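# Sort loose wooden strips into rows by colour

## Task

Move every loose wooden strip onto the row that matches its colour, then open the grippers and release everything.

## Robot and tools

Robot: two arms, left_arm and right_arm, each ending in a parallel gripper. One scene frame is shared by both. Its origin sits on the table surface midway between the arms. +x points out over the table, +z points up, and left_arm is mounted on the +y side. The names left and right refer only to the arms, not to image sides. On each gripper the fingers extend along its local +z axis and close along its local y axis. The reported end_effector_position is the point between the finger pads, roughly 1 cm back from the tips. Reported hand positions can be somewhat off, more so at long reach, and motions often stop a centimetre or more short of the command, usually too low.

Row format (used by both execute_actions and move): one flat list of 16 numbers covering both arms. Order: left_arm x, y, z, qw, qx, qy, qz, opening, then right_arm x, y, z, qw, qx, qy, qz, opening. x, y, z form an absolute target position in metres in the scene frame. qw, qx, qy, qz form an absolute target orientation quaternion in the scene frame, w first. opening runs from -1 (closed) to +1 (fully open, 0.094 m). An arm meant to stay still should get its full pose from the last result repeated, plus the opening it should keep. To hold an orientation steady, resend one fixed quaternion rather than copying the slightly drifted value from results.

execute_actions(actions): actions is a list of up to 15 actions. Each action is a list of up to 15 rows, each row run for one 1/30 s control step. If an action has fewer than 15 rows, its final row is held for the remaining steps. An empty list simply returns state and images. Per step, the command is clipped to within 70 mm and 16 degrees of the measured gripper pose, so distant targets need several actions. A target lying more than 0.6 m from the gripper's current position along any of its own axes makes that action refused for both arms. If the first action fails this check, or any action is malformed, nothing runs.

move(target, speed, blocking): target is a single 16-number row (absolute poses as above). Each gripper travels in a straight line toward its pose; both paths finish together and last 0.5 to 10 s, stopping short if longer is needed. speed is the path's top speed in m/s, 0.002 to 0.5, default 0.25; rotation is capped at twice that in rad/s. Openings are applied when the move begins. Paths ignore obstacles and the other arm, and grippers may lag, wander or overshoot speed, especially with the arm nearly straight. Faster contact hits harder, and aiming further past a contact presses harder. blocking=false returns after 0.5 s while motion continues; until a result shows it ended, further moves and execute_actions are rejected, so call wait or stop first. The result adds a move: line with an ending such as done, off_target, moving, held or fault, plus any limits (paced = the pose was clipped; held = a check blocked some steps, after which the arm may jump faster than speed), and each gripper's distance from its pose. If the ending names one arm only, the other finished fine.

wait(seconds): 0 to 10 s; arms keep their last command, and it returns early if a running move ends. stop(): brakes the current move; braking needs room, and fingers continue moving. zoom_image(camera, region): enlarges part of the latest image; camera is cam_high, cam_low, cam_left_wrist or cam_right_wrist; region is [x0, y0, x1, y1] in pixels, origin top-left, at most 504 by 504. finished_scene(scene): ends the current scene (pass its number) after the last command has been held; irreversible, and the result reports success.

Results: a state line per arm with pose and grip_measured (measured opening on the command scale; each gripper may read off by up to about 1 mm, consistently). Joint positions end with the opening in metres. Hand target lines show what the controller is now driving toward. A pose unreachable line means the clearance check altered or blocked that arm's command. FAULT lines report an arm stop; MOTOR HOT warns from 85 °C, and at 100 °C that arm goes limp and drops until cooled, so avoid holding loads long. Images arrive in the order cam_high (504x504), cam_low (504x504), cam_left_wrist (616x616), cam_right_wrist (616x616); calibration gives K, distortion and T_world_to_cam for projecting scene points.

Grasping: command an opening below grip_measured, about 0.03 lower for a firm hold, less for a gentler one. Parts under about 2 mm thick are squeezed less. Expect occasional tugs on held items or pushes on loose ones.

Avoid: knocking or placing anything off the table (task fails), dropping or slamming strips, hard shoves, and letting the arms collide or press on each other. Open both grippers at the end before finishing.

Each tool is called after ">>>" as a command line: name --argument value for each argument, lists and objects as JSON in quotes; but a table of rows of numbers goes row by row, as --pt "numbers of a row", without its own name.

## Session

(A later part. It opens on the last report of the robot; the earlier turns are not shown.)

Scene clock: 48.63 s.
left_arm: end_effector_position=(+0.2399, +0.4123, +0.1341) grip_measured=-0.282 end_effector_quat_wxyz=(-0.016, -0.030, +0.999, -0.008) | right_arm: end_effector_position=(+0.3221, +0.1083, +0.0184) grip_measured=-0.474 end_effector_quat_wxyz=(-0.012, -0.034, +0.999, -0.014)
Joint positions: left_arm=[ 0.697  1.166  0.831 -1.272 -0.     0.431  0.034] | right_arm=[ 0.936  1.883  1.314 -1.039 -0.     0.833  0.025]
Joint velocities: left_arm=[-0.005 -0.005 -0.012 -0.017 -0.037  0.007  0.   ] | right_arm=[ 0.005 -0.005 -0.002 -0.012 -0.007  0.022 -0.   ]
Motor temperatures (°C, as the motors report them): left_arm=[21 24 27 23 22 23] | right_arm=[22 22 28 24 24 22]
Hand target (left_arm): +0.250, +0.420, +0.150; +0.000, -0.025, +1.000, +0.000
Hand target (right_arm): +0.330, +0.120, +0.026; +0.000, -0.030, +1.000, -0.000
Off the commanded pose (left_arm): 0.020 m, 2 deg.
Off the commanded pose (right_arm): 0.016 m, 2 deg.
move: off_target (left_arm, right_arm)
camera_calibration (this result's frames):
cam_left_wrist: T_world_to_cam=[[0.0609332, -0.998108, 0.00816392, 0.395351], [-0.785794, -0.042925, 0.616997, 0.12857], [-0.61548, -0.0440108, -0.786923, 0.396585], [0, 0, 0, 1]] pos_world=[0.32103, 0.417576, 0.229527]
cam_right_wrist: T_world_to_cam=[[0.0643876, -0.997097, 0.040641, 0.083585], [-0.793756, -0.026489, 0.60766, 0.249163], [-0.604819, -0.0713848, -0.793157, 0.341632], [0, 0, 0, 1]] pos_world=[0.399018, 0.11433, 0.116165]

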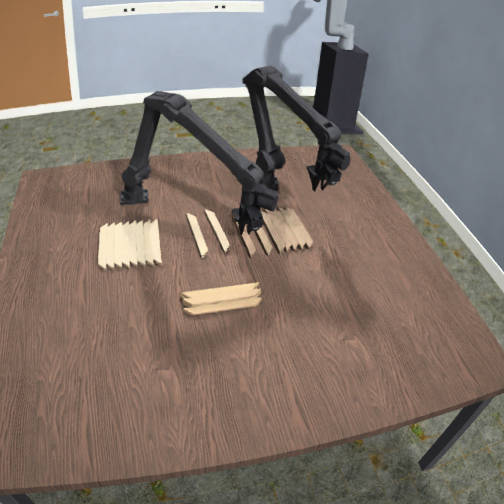

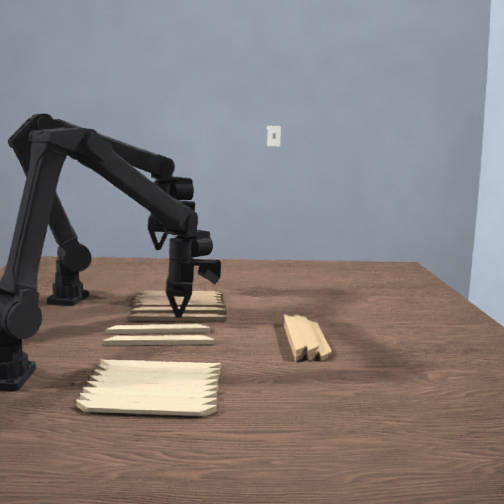

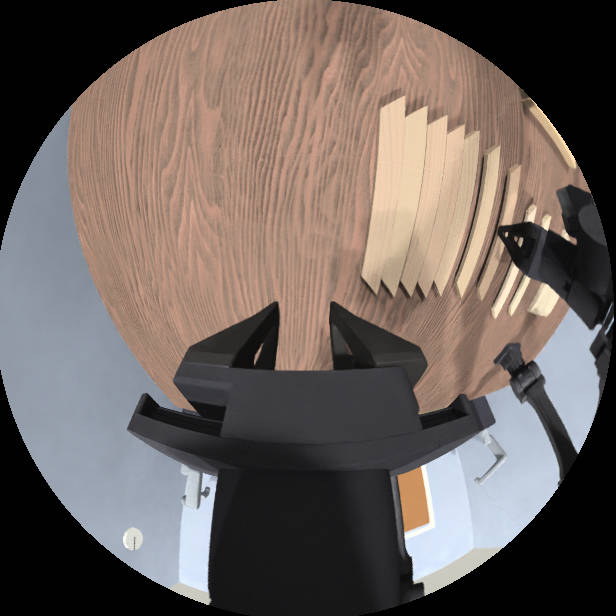

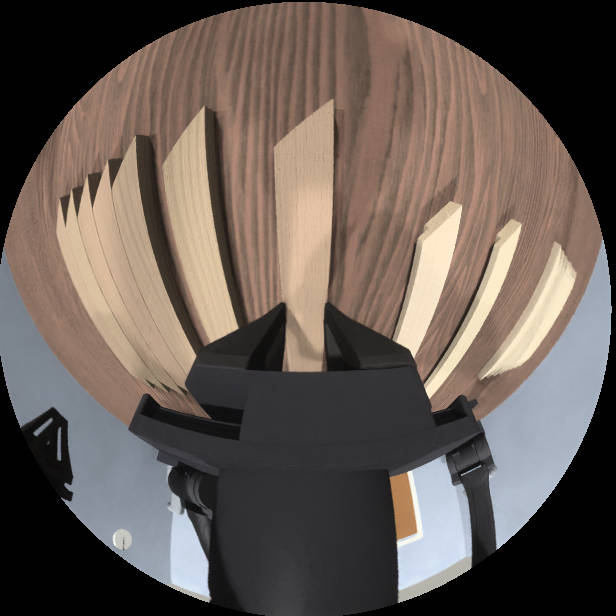

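>>> execute_actions --actions '[[[0.25,0.42,0.15,0,-0.025,0.999,0,-0.28,0.337,0.12,0.024,0,-0.03,0.999,0,-0.5]],[[0.25,0.42,0.15,0,-0.025,0.999,0,-0.28,0.337,0.12,0.024,0,-0.03,0.999,0,-0.25]],[[0.25,0.42,0.15,0,-0.025,0.999,0,-0.28,0.34,0.125,0.075,0,-0.03,0.999,0,-0.25]]]'

>>> move --target '[0.25,0.42,0.15,0,-0.025,0.999,0,-0.28,0.342,0.075,0.06,0,-0.728,0.686,0,1]' --speed 0.5

>>> move --target '[0.25,0.42,0.15,0,-0.025,0.999,0,-0.28,0.342,0.075,0.022,0,-0.728,0.686,0,1]' --speed 0.1

>>> move --target '[0.25,0.42,0.15,0,-0.025,0.999,0,-0.28,0.34,0.15,0.032,0,-0.728,0.686,0,1]' --speed 0.07

Scene clock: 58.43 s.
left_arm: end_effector_position=(+0.2398, +0.4123, +0.1341) grip_measured=-0.282 end_effector_quat_wxyz=(-0.016, -0.029, +0.999, -0.008) | right_arm: end_effector_position=(+0.3282, +0.1161, +0.0587) grip_measured=-0.251 end_effector_quat_wxyz=(-0.011, -0.034, +0.999, -0.013)
Joint positions: left_arm=[ 0.697  1.166  0.831 -1.272 -0.     0.432  0.034] | right_arm=[ 0.936  1.851  1.387 -1.14  -0.     0.833  0.035]
Joint velocities: left_arm=[-0.024  0.015 -0.002 -0.007 -0.037  0.007 -0.001] | right_arm=[ 0.005 -0.005 -0.007 -0.007 -0.022 -0.051 -0.002]
Motor temperatures (°C, as the motors report them): left_arm=[21 24 29 23 22 23] | right_arm=[22 22 28 23 24 22]
Hand target (left_arm): +0.250, +0.420, +0.150; -0.000, -0.025, +1.000, +0.000
Hand target (right_arm): +0.340, +0.125, +0.075; +0.000, -0.030, +1.000, -0.000
Off the commanded pose (left_arm): 0.020 m, 2 deg.
Off the commanded pose (right_arm): 0.022 m, 2 deg.
camera_calibration (this result's frames):
cam_left_wrist: T_world_to_cam=[[0.0597943, -0.998176, 0.00836072, 0.395587], [-0.785646, -0.0418929, 0.617256, 0.128005], [-0.615779, -0.0434769, -0.786718, 0.39636], [0, 0, 0, 1]] pos_world=[0.320983, 0.41746, 0.229504]
cam_right_wrist: T_world_to_cam=[[0.0642946, -0.997214, 0.0378136, 0.089488], [-0.795194, -0.0283021, 0.605694, 0.230528], [-0.602937, -0.069012, -0.794798, 0.377111], [0, 0, 0, 1]] pos_world=[0.404936, 0.121788, 0.156714]

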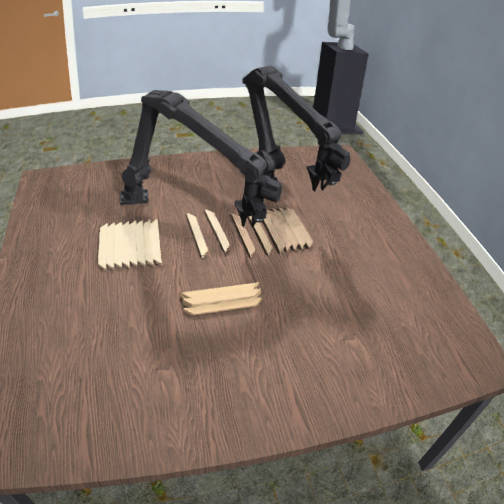

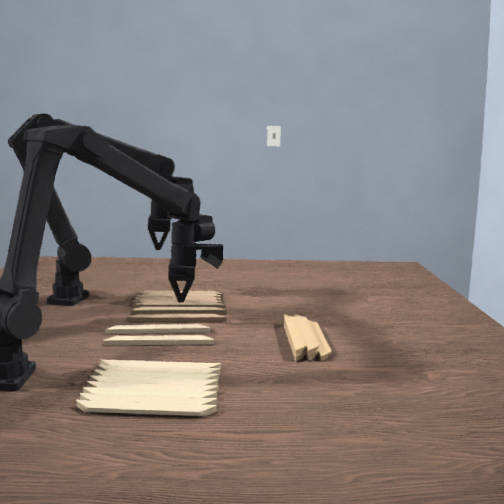

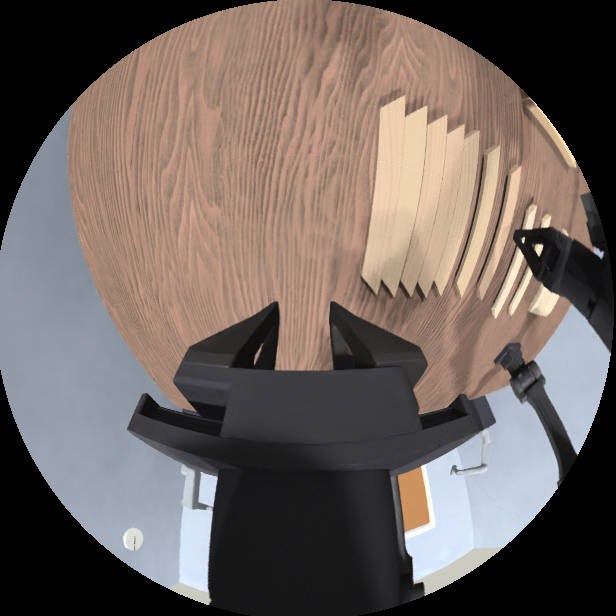

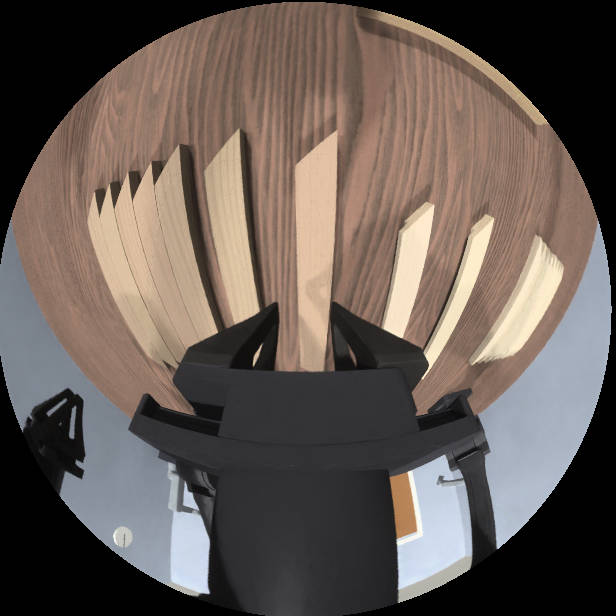

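Scene clock: 60.73 s.
left_arm: end_effector_position=(+0.2398, +0.4123, +0.1341) grip_measured=-0.282 end_effector_quat_wxyz=(-0.016, -0.029, +0.999, -0.008) | right_arm: end_effector_position=(+0.3346, +0.0749, +0.0511) grip_measured=+1.000 end_effector_quat_wxyz=(+0.016, +0.728, -0.686, +0.002)
Joint positions: left_arm=[ 0.697  1.166  0.831 -1.272 -0.     0.432  0.034] | right_arm=[ 0.876  1.798  1.285 -1.09   0.003 -0.79   0.094]
Joint velocities: left_arm=[-0.015 -0.005 -0.007 -0.002  0.037 -0.007 -0.001] | right_arm=[-0.015 -0.005 -0.002 -0.002 -0.007 -0.007  0.   ]
Motor temperatures (°C, as the motors report them): left_arm=[21 24 29 23 22 23] | right_arm=[22 23 27 23 24 22]
Hand target (left_arm): +0.250, +0.420, +0.150; -0.000, -0.025, +1.000, +0.000
Hand target (right_arm): +0.342, +0.075, +0.060; -0.000, +0.728, -0.686, +0.000
Off the commanded pose (left_arm): 0.020 m, 2 deg.
Off the commanded pose (right_arm): 0.012 m, 2 deg.
move: off_target (left_arm, right_arm)
camera_calibration (this result's frames):
cam_left_wrist: T_world_to_cam=[[0.0597943, -0.998176, 0.00836072, 0.395587], [-0.785646, -0.0418929, 0.617256, 0.128005], [-0.615779, -0.0434769, -0.786718, 0.39636], [0, 0, 0, 1]] pos_world=[0.320983, 0.41746, 0.229504]
cam_right_wrist: T_world_to_cam=[[0.998423, 0.0556348, -0.00748677, -0.340835], [0.0487095, -0.792298, 0.608186, 0.013858], [0.0279046, -0.607592, -0.793759, 0.20124], [0, 0, 0, 1]] pos_world=[0.334007, 0.152214, 0.148756]

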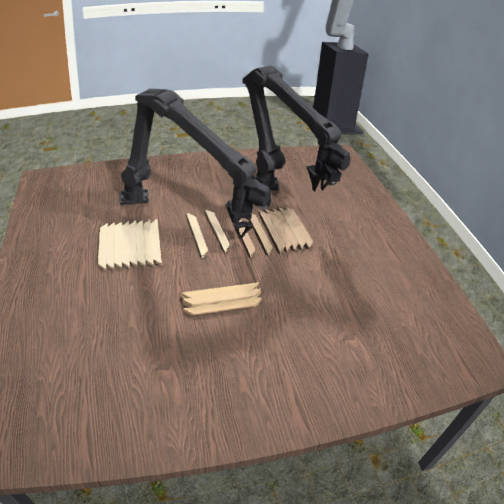

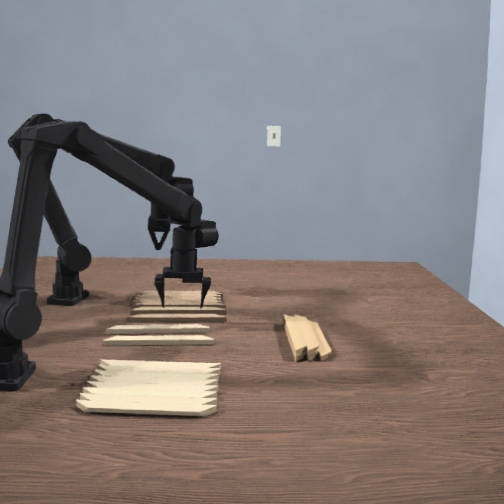

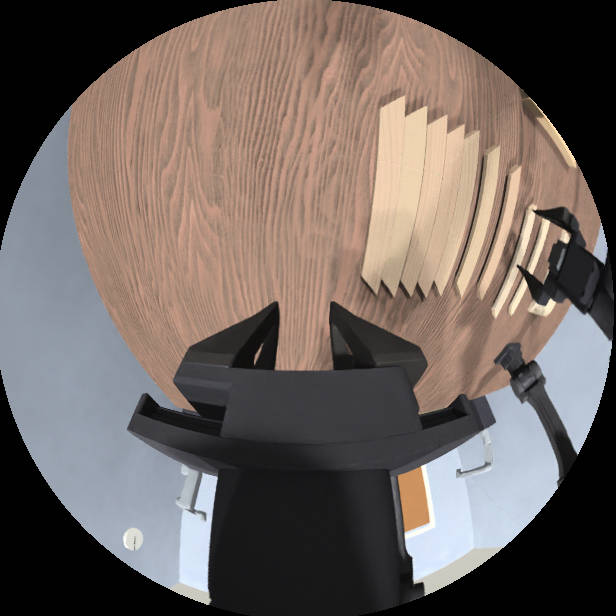

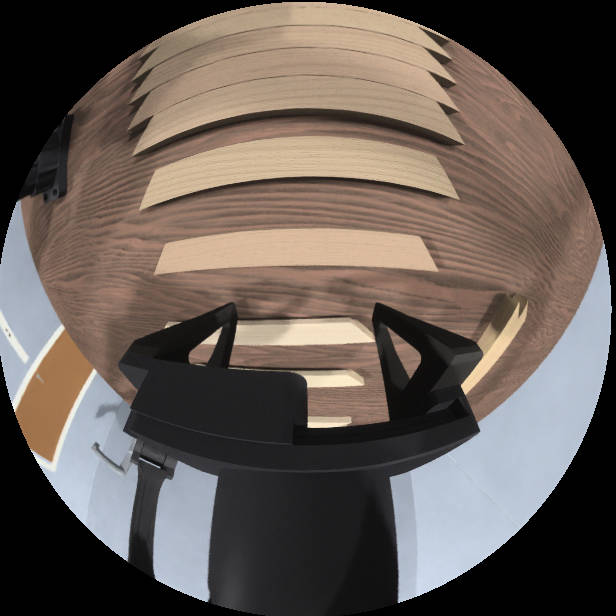

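Scene clock: 61.53 s.
left_arm: end_effector_position=(+0.2398, +0.4123, +0.1341) grip_measured=-0.282 end_effector_quat_wxyz=(-0.016, -0.029, +0.999, -0.008) | right_arm: end_effector_position=(+0.3341, +0.0745, +0.0212) grip_measured=+1.000 end_effector_quat_wxyz=(+0.008, +0.728, -0.685, +0.002)
Joint positions: left_arm=[ 0.697  1.166  0.831 -1.272 -0.     0.432  0.034] | right_arm=[ 0.876  1.829  1.239 -0.998  0.003 -0.792  0.094]
Joint velocities: left_arm=[-0.015 -0.015 -0.002 -0.012 -0.022 -0.037 -0.   ] | right_arm=[-0.005  0.005 -0.007 -0.002 -0.007 -0.051  0.   ]
Motor temperatures (°C, as the motors report them): left_arm=[21 24 29 23 22 23] | right_arm=[22 23 27 23 24 22]
Hand target (left_arm): +0.250, +0.420, +0.150; -0.000, -0.025, +1.000, +0.000
Hand target (right_arm): +0.342, +0.075, +0.022; +0.000, +0.728, -0.686, +0.000
Off the commanded pose (left_arm): 0.020 m, 2 deg.
Off the commanded pose (right_arm): 0.008 m, 1 deg.
move: off_target (left_arm)
camera_calibration (this result's frames):
cam_left_wrist: T_world_to_cam=[[0.0597943, -0.998176, 0.00836072, 0.395587], [-0.785646, -0.0418929, 0.617256, 0.128005], [-0.615779, -0.0434769, -0.786718, 0.39636], [0, 0, 0, 1]] pos_world=[0.320983, 0.41746, 0.229504]
cam_right_wrist: T_world_to_cam=[[0.998315, 0.057935, 0.00328537, -0.340925], [0.0444193, -0.799396, 0.599161, 0.0338725], [0.0373387, -0.598005, -0.800622, 0.173544], [0, 0, 0, 1]] pos_world=[0.332366, 0.150609, 0.119768]

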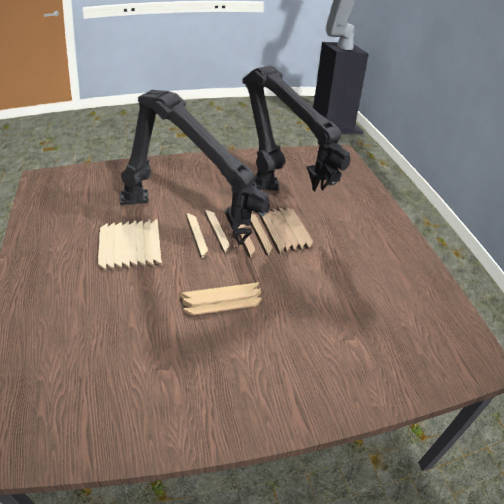

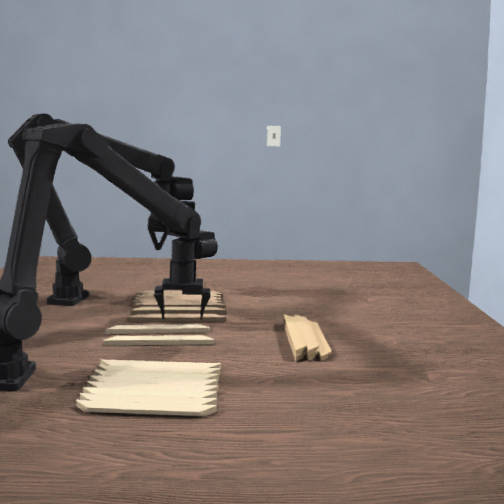

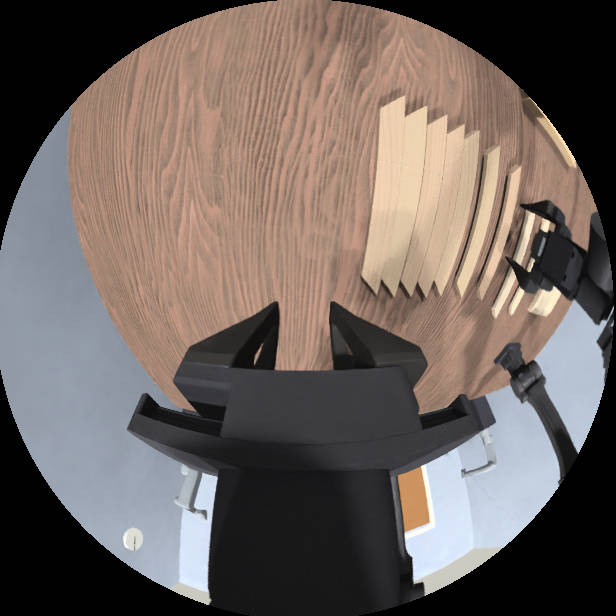

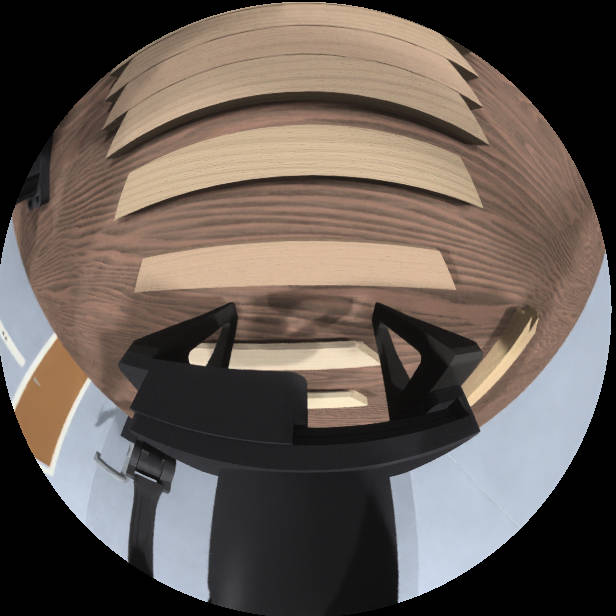

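Scene clock: 62.97 s.
left_arm: end_effector_position=(+0.2398, +0.4123, +0.1341) grip_measured=-0.282 end_effector_quat_wxyz=(-0.016, -0.029, +0.999, -0.008) | right_arm: end_effector_position=(+0.3328, +0.1304, +0.0185) grip_measured=+1.000 end_effector_quat_wxyz=(+0.017, +0.728, -0.685, +0.003)
Joint positions: left_arm=[ 0.697  1.166  0.831 -1.272 -0.     0.432  0.034] | right_arm=[ 0.947  1.934  1.395 -1.065  0.002 -0.72   0.094]
Joint velocities: left_arm=[-0.005 -0.005  0.012 -0.002  0.007 -0.022  0.   ] | right_arm=[ 0.005 -0.005  0.002 -0.007 -0.007 -0.022  0.   ]
Motor temperatures (°C, as the motors report them): left_arm=[21 24 29 23 22 23] | right_arm=[22 23 28 23 24 22]
Hand target (left_arm): +0.250, +0.420, +0.150; -0.000, -0.025, +1.000, +0.000
Hand target (right_arm): +0.339, +0.150, +0.032; -0.000, +0.728, -0.686, +0.000
Off the commanded pose (left_arm): 0.020 m, 2 deg.
Off the commanded pose (right_arm): 0.025 m, 2 deg.
move: off_target (left_arm, right_arm)
camera_calibration (this result's frames):
cam_left_wrist: T_world_to_cam=[[0.0597943, -0.998176, 0.00836072, 0.395587], [-0.785646, -0.0418929, 0.617256, 0.128005], [-0.615779, -0.0434769, -0.786718, 0.39636], [0, 0, 0, 1]] pos_world=[0.320983, 0.41746, 0.229504]
cam_right_wrist: T_world_to_cam=[[0.998362, 0.0567781, -0.00700729, -0.342517], [0.0492746, -0.791192, 0.609579, 0.0773748], [0.0290666, -0.608926, -0.792694, 0.208896], [0, 0, 0, 1]] pos_world=[0.332071, 0.207868, 0.116024]

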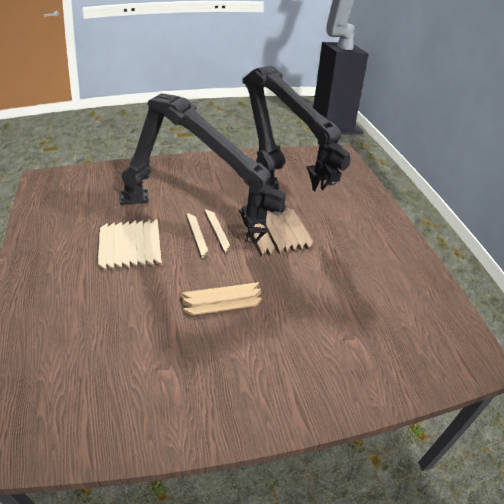

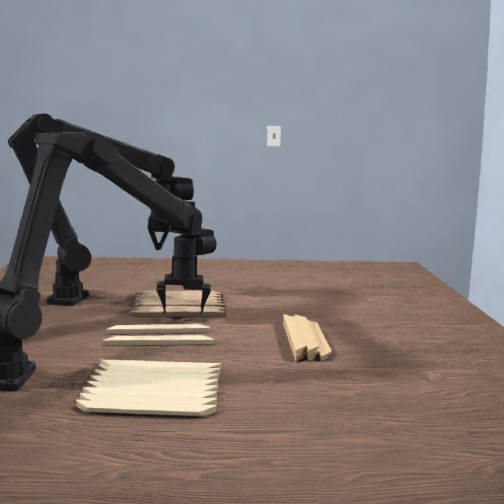

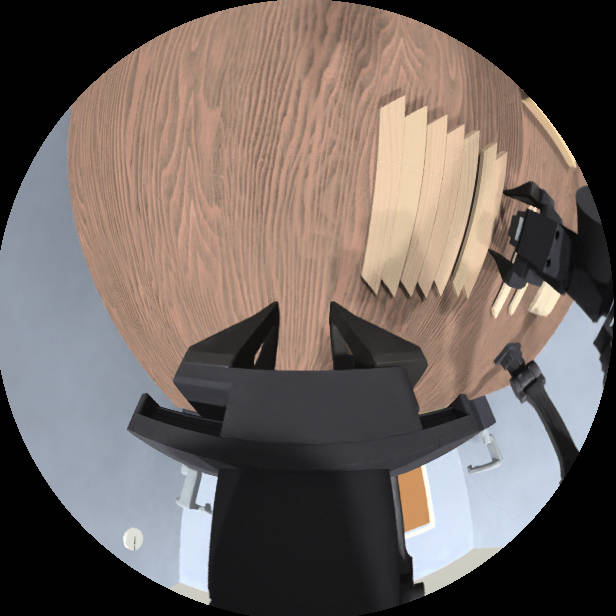

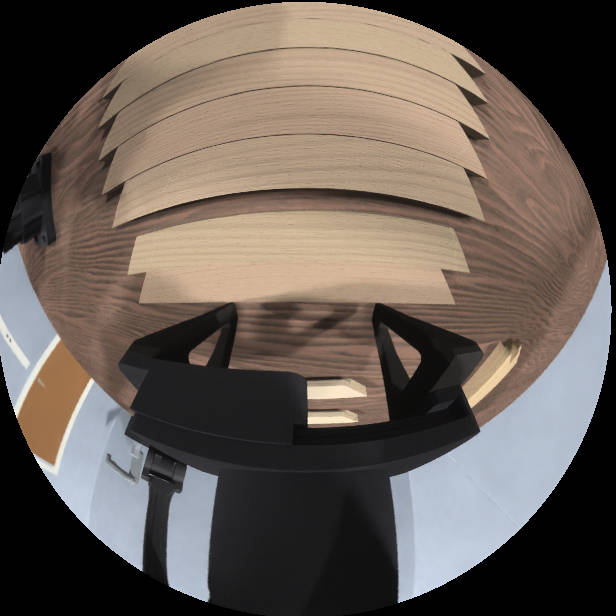

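>>> execute_actions --actions '[[[0.25,0.42,0.15,0,-0.025,0.999,0,-0.28,0.339,0.156,0.032,0,-0.728,0.686,0,1],[0.25,0.42,0.15,0,-0.025,0.999,0,-0.28,0.339,0.162,0.032,0,-0.728,0.686,0,1]]]'

Scene clock: 65.80 s.
left_arm: end_effector_position=(+0.2398, +0.4123, +0.1341) grip_measured=-0.282 end_effector_quat_wxyz=(-0.016, -0.029, +0.999, -0.008) | right_arm: end_effector_position=(+0.3331, +0.1424, +0.0194) grip_measured=+1.000 end_effector_quat_wxyz=(+0.016, +0.726, -0.687, +0.003)
Joint positions: left_arm=[ 0.697  1.166  0.831 -1.272 -0.     0.432  0.034] | right_arm=[ 0.96   1.954  1.429 -1.079  0.002 -0.703  0.094]
Joint velocities: left_arm=[ 0.005 -0.005  0.017 -0.002  0.022 -0.007 -0.   ] | right_arm=[-0.005 -0.015  0.012  0.007  0.051 -0.007  0.   ]
Motor temperatures (°C, as the motors report them): left_arm=[21 24 29 23 22 23] | right_arm=[22 23 28 23 24 22]
Hand target (left_arm): +0.250, +0.420, +0.150; -0.000, -0.025, +1.000, +0.000
Hand target (right_arm): +0.338, +0.162, +0.032; -0.000, +0.728, -0.686, +0.000
Off the commanded pose (left_arm): 0.020 m, 2 deg.
Off the commanded pose (right_arm): 0.024 m, 2 deg.
camera_calibration (this result's frames):
cam_left_wrist: T_world_to_cam=[[0.0597943, -0.998176, 0.00836072, 0.395587], [-0.785646, -0.0418929, 0.617256, 0.128005], [-0.615779, -0.0434769, -0.786718, 0.39636], [0, 0, 0, 1]] pos_world=[0.320983, 0.41746, 0.229504]
cam_right_wrist: T_world_to_cam=[[0.9986, 0.0526032, -0.00555961, -0.342961], [0.0451071, -0.791938, 0.608933, 0.0877337], [0.027629, -0.608331, -0.793202, 0.217336], [0, 0, 0, 1]] pos_world=[0.332519, 0.219733, 0.11706]

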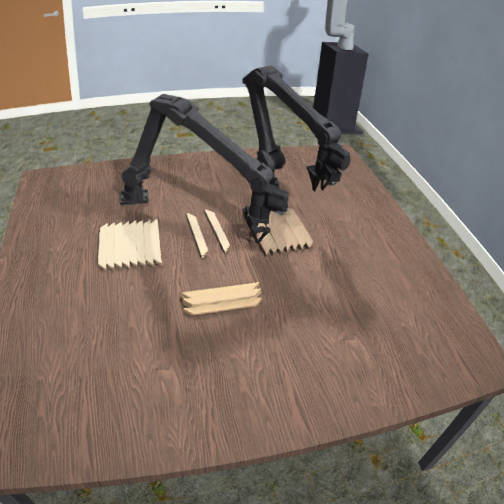

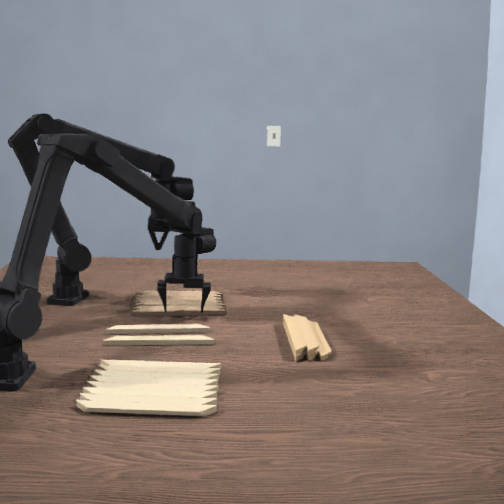

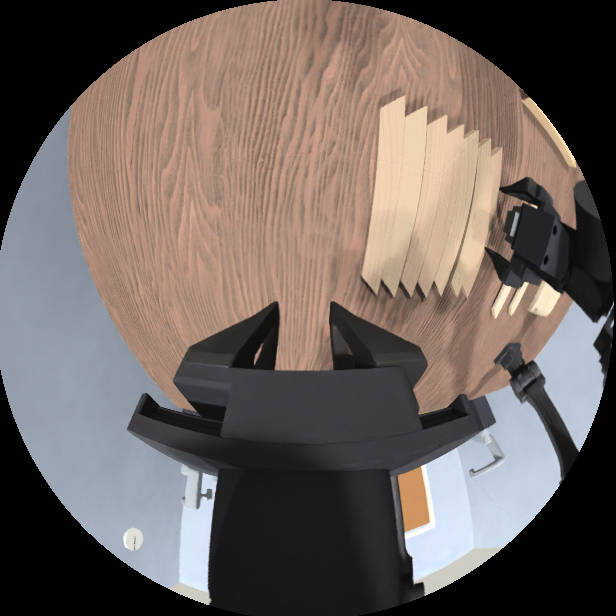

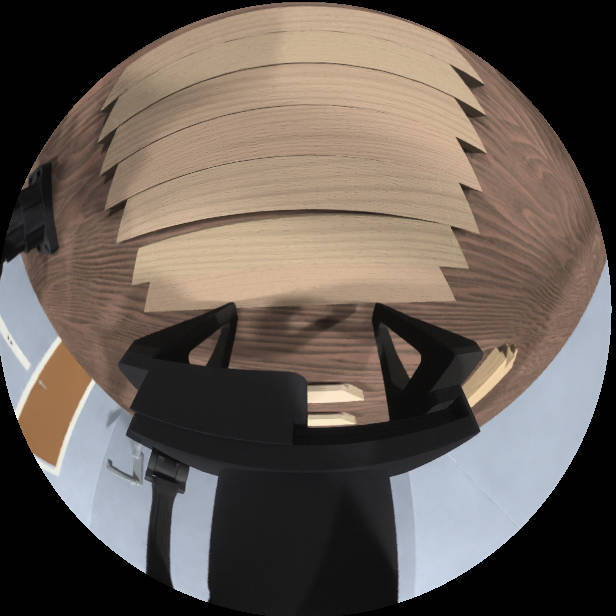

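>>> move --target '[0.3,0.36,0.15,0,-0.03,0.999,0,0.2,0.335,0.11,0.07,0,-0.728,0.686,0,1]'

>>> move --target '[0.36,-0.075,0.07,0,-0.037,0.999,0,0.2,0.2,-0.5,0.15,0,-0.3,0.95,0,1]' --speed 0.4

Scene clock: 75.93 s.
left_arm: end_effector_position=(+0.2844, +0.3550, +0.1418) grip_measured=+0.198 end_effector_quat_wxyz=(-0.011, -0.020, +1.000, -0.004) | right_arm: end_effector_position=(+0.3336, +0.1126, +0.0690) grip_measured=+1.000 end_effector_quat_wxyz=(-0.004, +0.726, -0.687, +0.001)
Joint positions: left_arm=[ 0.464  1.209  0.886 -1.272  0.003  0.217  0.056] | right_arm=[ 0.925  1.818  1.368 -1.113  0.002 -0.737  0.094]
Joint velocities: left_arm=[-0.005 -0.005  0.017 -0.017  0.007  0.022  0.001] | right_arm=[-0.005  0.005  0.012  0.007  0.007 -0.051  0.   ]
Motor temperatures (°C, as the motors report them): left_arm=[21 24 30 23 22 23] | right_arm=[22 23 28 23 24 22]
Hand target (left_arm): +0.299, +0.360, +0.150; -0.001, -0.030, +1.000, -0.001
Hand target (right_arm): +0.335, +0.110, +0.070; -0.000, +0.728, -0.686, +0.000
Off the commanded pose (left_arm): 0.018 m, 2 deg.
Off the commanded pose (right_arm): 0.003 m, 0 deg.
move: off_target (left_arm)
camera_calibration (this result's frames):
cam_left_wrist: T_world_to_cam=[[0.0418477, -0.999123, 0.00167323, 0.342086], [-0.792347, -0.0321668, 0.609221, 0.155438], [-0.608633, -0.0268203, -0.792998, 0.420346], [0, 0, 0, 1]] pos_world=[0.364682, 0.35806, 0.238065]
cam_right_wrist: T_world_to_cam=[[0.998475, 0.0516204, 0.0195891, -0.343229], [0.0304411, -0.810689, 0.584684, 0.0426183], [0.0460623, -0.583196, -0.811024, 0.230736], [0, 0, 0, 1]] pos_world=[0.33078, 0.186832, 0.168938]

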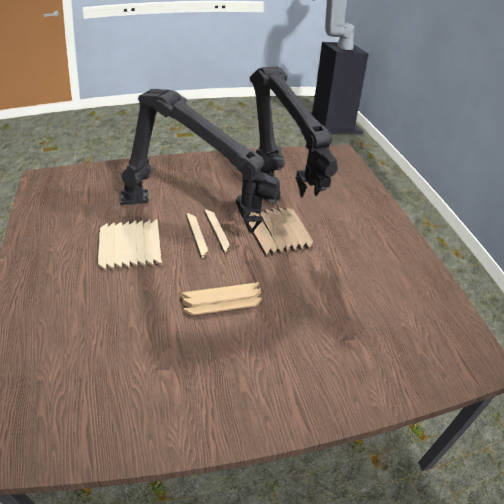

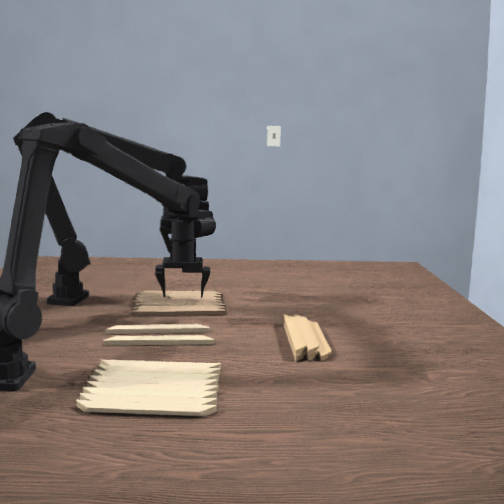

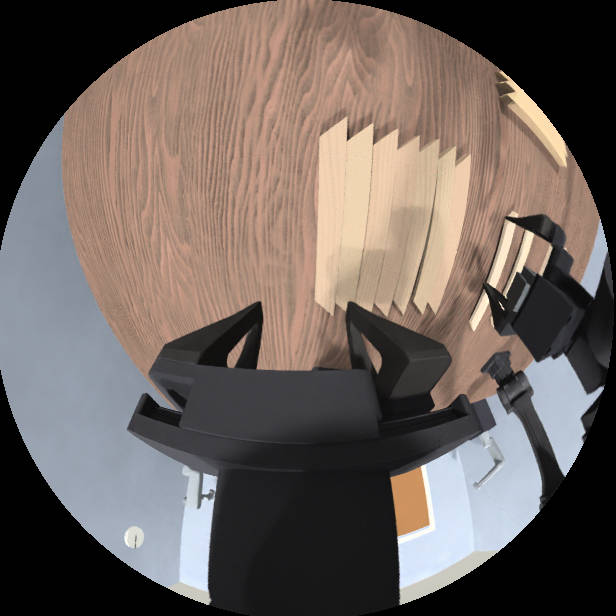

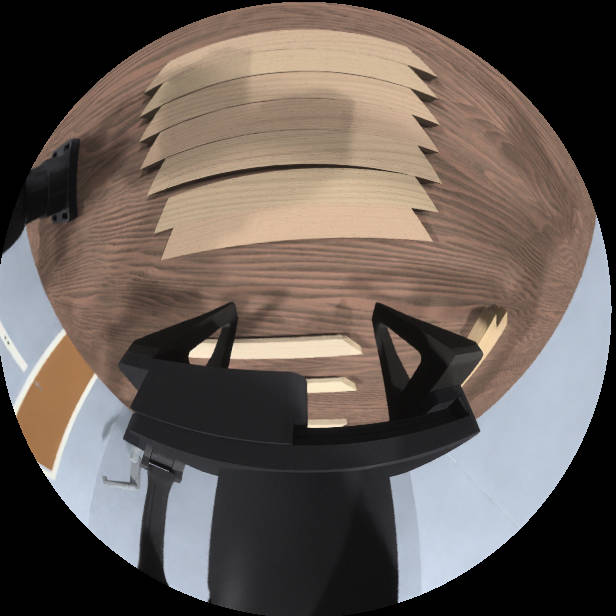

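action 0: the call puts the target (right_arm/x, right_arm/y, right_arm/z) 0.604 m from right_arm's end_effector_position in the last result along the gripper's own x axis as it stood there; a target may be at most 0.6 m away along each of those axes, so nothing of the call was run and nothing moved. Command a nearer target, and go on from there in a later call.

>>> execute_actions --actions '[[[0.3,0.36,0.15,0,-0.03,0.999,0,0.2,0.31,0.11,0.04,0,-0.712,0.702,0,1]],[[0.3,0.36,0.15,0,-0.03,0.999,0,0.2,0.31,0.115,0.02,0,-0.712,0.702,0,1]],[[0.3,0.36,0.15,0,-0.03,0.999,0,0.2,0.31,0.145,0.03,0,-0.712,0.702,0,1]],[[0.3,0.36,0.15,0,-0.03,0.999,0,0.2,0.31,0.161,0.031,0,-0.712,0.702,0,1]],[[0.3,0.36,0.15,0,-0.03,0.999,0,0.2,0.31,0.11,0.07,0,-0.712,0.702,0,1]]]'

>>> move --target '[0.36,-0.075,0.07,0,-0.037,0.999,0,0.2,0.2,-0.47,0.15,0,-0.3,0.95,0,1]' --speed 0.4

Scene clock: 83.43 s.
left_arm: end_effector_position=(+0.2843, +0.3552, +0.1418) grip_measured=+0.198 end_effector_quat_wxyz=(-0.012, -0.022, +1.000, -0.004) | right_arm: end_effector_position=(+0.3062, +0.1078, +0.0676) grip_measured=+1.000 end_effector_quat_wxyz=(-0.000, +0.709, -0.705, +0.001)
Joint positions: left_arm=[ 0.464  1.209  0.886 -1.272  0.003  0.213  0.056] | right_arm=[ 0.96   1.775  1.302 -1.097  0.001 -0.653  0.094]
Joint velocities: left_arm=[-0.005 -0.005 -0.017 -0.007  0.022  0.037 -0.001] | right_arm=[ 0.015  0.015  0.012  0.012 -0.022  0.051  0.   ]
Motor temperatures (°C, as the motors report them): left_arm=[21 24 30 23 22 23] | right_arm=[22 23 28 23 24 22]
Hand target (left_arm): +0.300, +0.360, +0.150; +0.000, -0.030, +1.000, -0.000
Hand target (right_arm): +0.310, +0.111, +0.070; -0.000, +0.712, -0.702, +0.000
Off the commanded pose (left_arm): 0.018 m, 2 deg.
Off the commanded pose (right_arm): 0.005 m, 0 deg.
camera_calibration (this result's frames):
cam_left_wrist: T_world_to_cam=[[0.0464014, -0.998923, 0.000821962, 0.340969], [-0.792048, -0.0362903, 0.609379, 0.156773], [-0.608693, -0.0289271, -0.792878, 0.421077], [0, 0, 0, 1]] pos_world=[0.364657, 0.358472, 0.238049]
cam_right_wrist: T_world_to_cam=[[0.99989, 0.00328516, 0.0144709, -0.310471], [-0.00585872, -0.808566, 0.588376, 0.0510044], [0.0136336, -0.588396, -0.808458, 0.238397], [0, 0, 0, 1]] pos_world=[0.307485, 0.182532, 0.167217]

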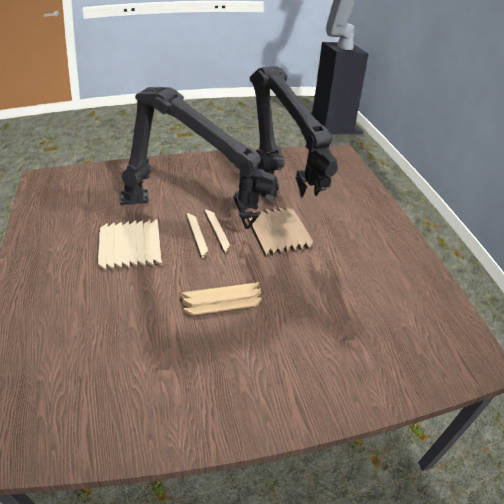

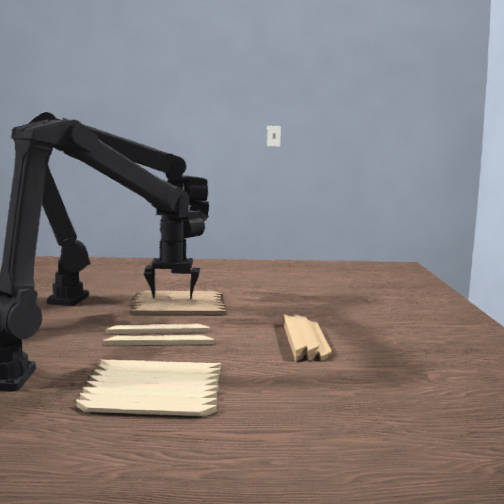

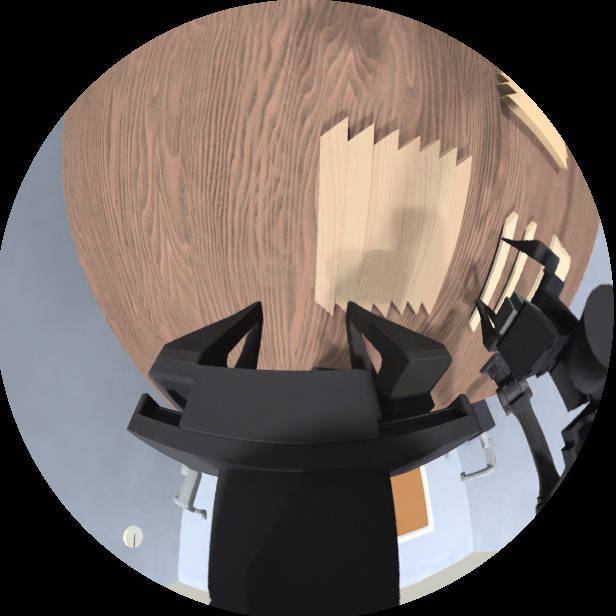

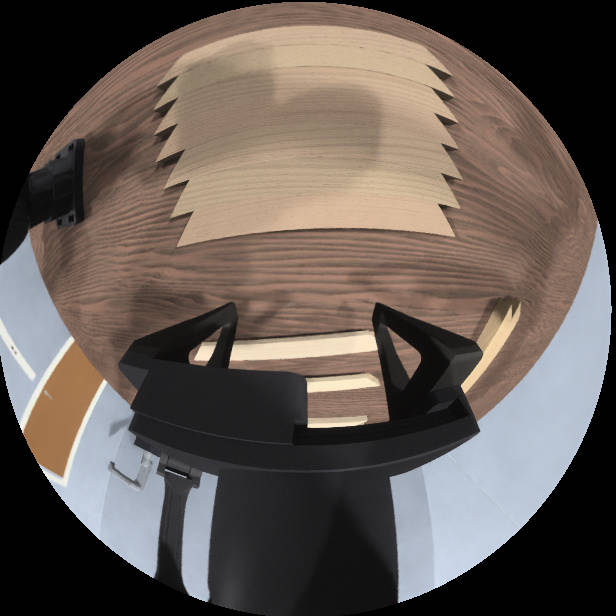

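Scene clock: 85.63 s.
left_arm: end_effector_position=(+0.3450, -0.0655, +0.0688) grip_measured=+0.198 end_effector_quat_wxyz=(-0.009, -0.026, +1.000, +0.003) | right_arm: end_effector_position=(+0.1917, -0.4585, +0.1324) grip_measured=+1.000 end_effector_quat_wxyz=(-0.009, -0.294, +0.956, +0.020)
Joint positions: left_arm=[-0.553  1.762  1.287 -1.112  0.009 -0.812  0.056] | right_arm=[-0.676  1.065  0.755 -1.304 -0.006 -1.309  0.094]
Joint velocities: left_arm=[-0.015 -0.015  0.002  0.002  0.081 -0.081  0.001] | right_arm=[-0.005  0.005  0.012 -0.007 -0.022 -0.066  0.   ]
Motor temperatures (°C, as the motors report them): left_arm=[21 24 30 23 22 23] | right_arm=[22 23 28 23 24 22]
Hand target (left_arm): +0.357, -0.072, +0.071; -0.005, -0.037, +0.999, +0.001
Hand target (right_arm): +0.204, -0.468, +0.151; +0.003, -0.301, +0.954, +0.004
Off the commanded pose (left_arm): 0.018 m, 2 deg.
Off the commanded pose (right_arm): 0.023 m, 3 deg.
move: off_target (left_arm, right_arm)
camera_calibration (this result's frames):
cam_left_wrist: T_world_to_cam=[[0.0539521, -0.99846, -0.0129408, -0.0836221], [-0.794624, -0.0507788, 0.604975, 0.234268], [-0.6047, -0.0223566, -0.79614, 0.38722], [0, 0, 0, 1]] pos_world=[0.424818, -0.0629406, 0.165473]
cam_right_wrist: T_world_to_cam=[[0.559006, -0.828606, -0.0304005, -0.486043], [-0.657893, -0.465556, 0.591975, -0.163889], [-0.504667, -0.310917, -0.805383, 0.185317], [0, 0, 0, 1]] pos_world=[0.257403, -0.42142, 0.231493]

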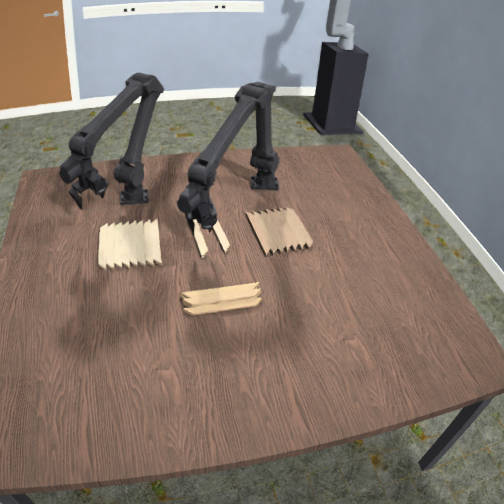

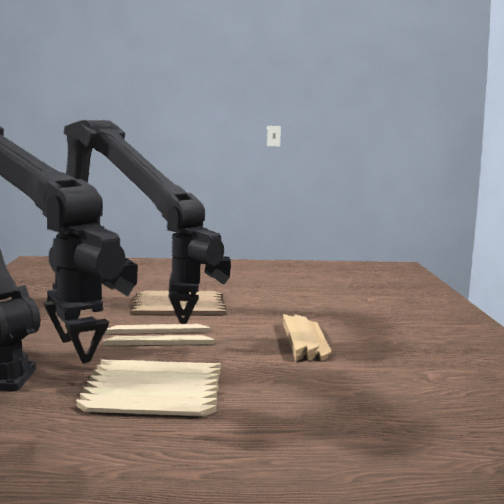

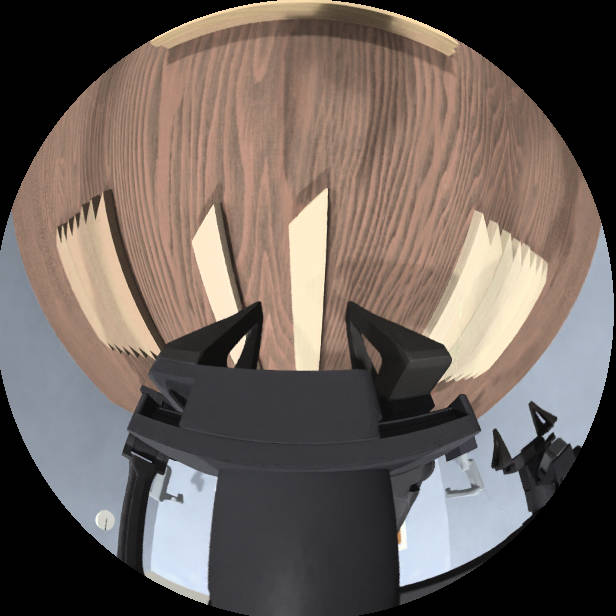

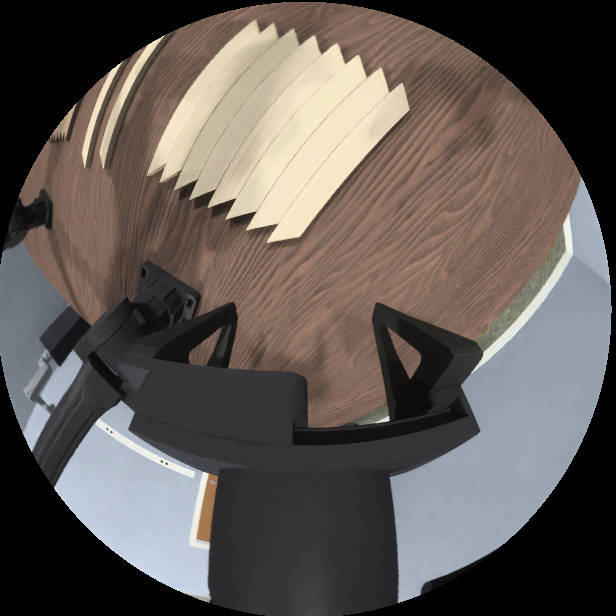

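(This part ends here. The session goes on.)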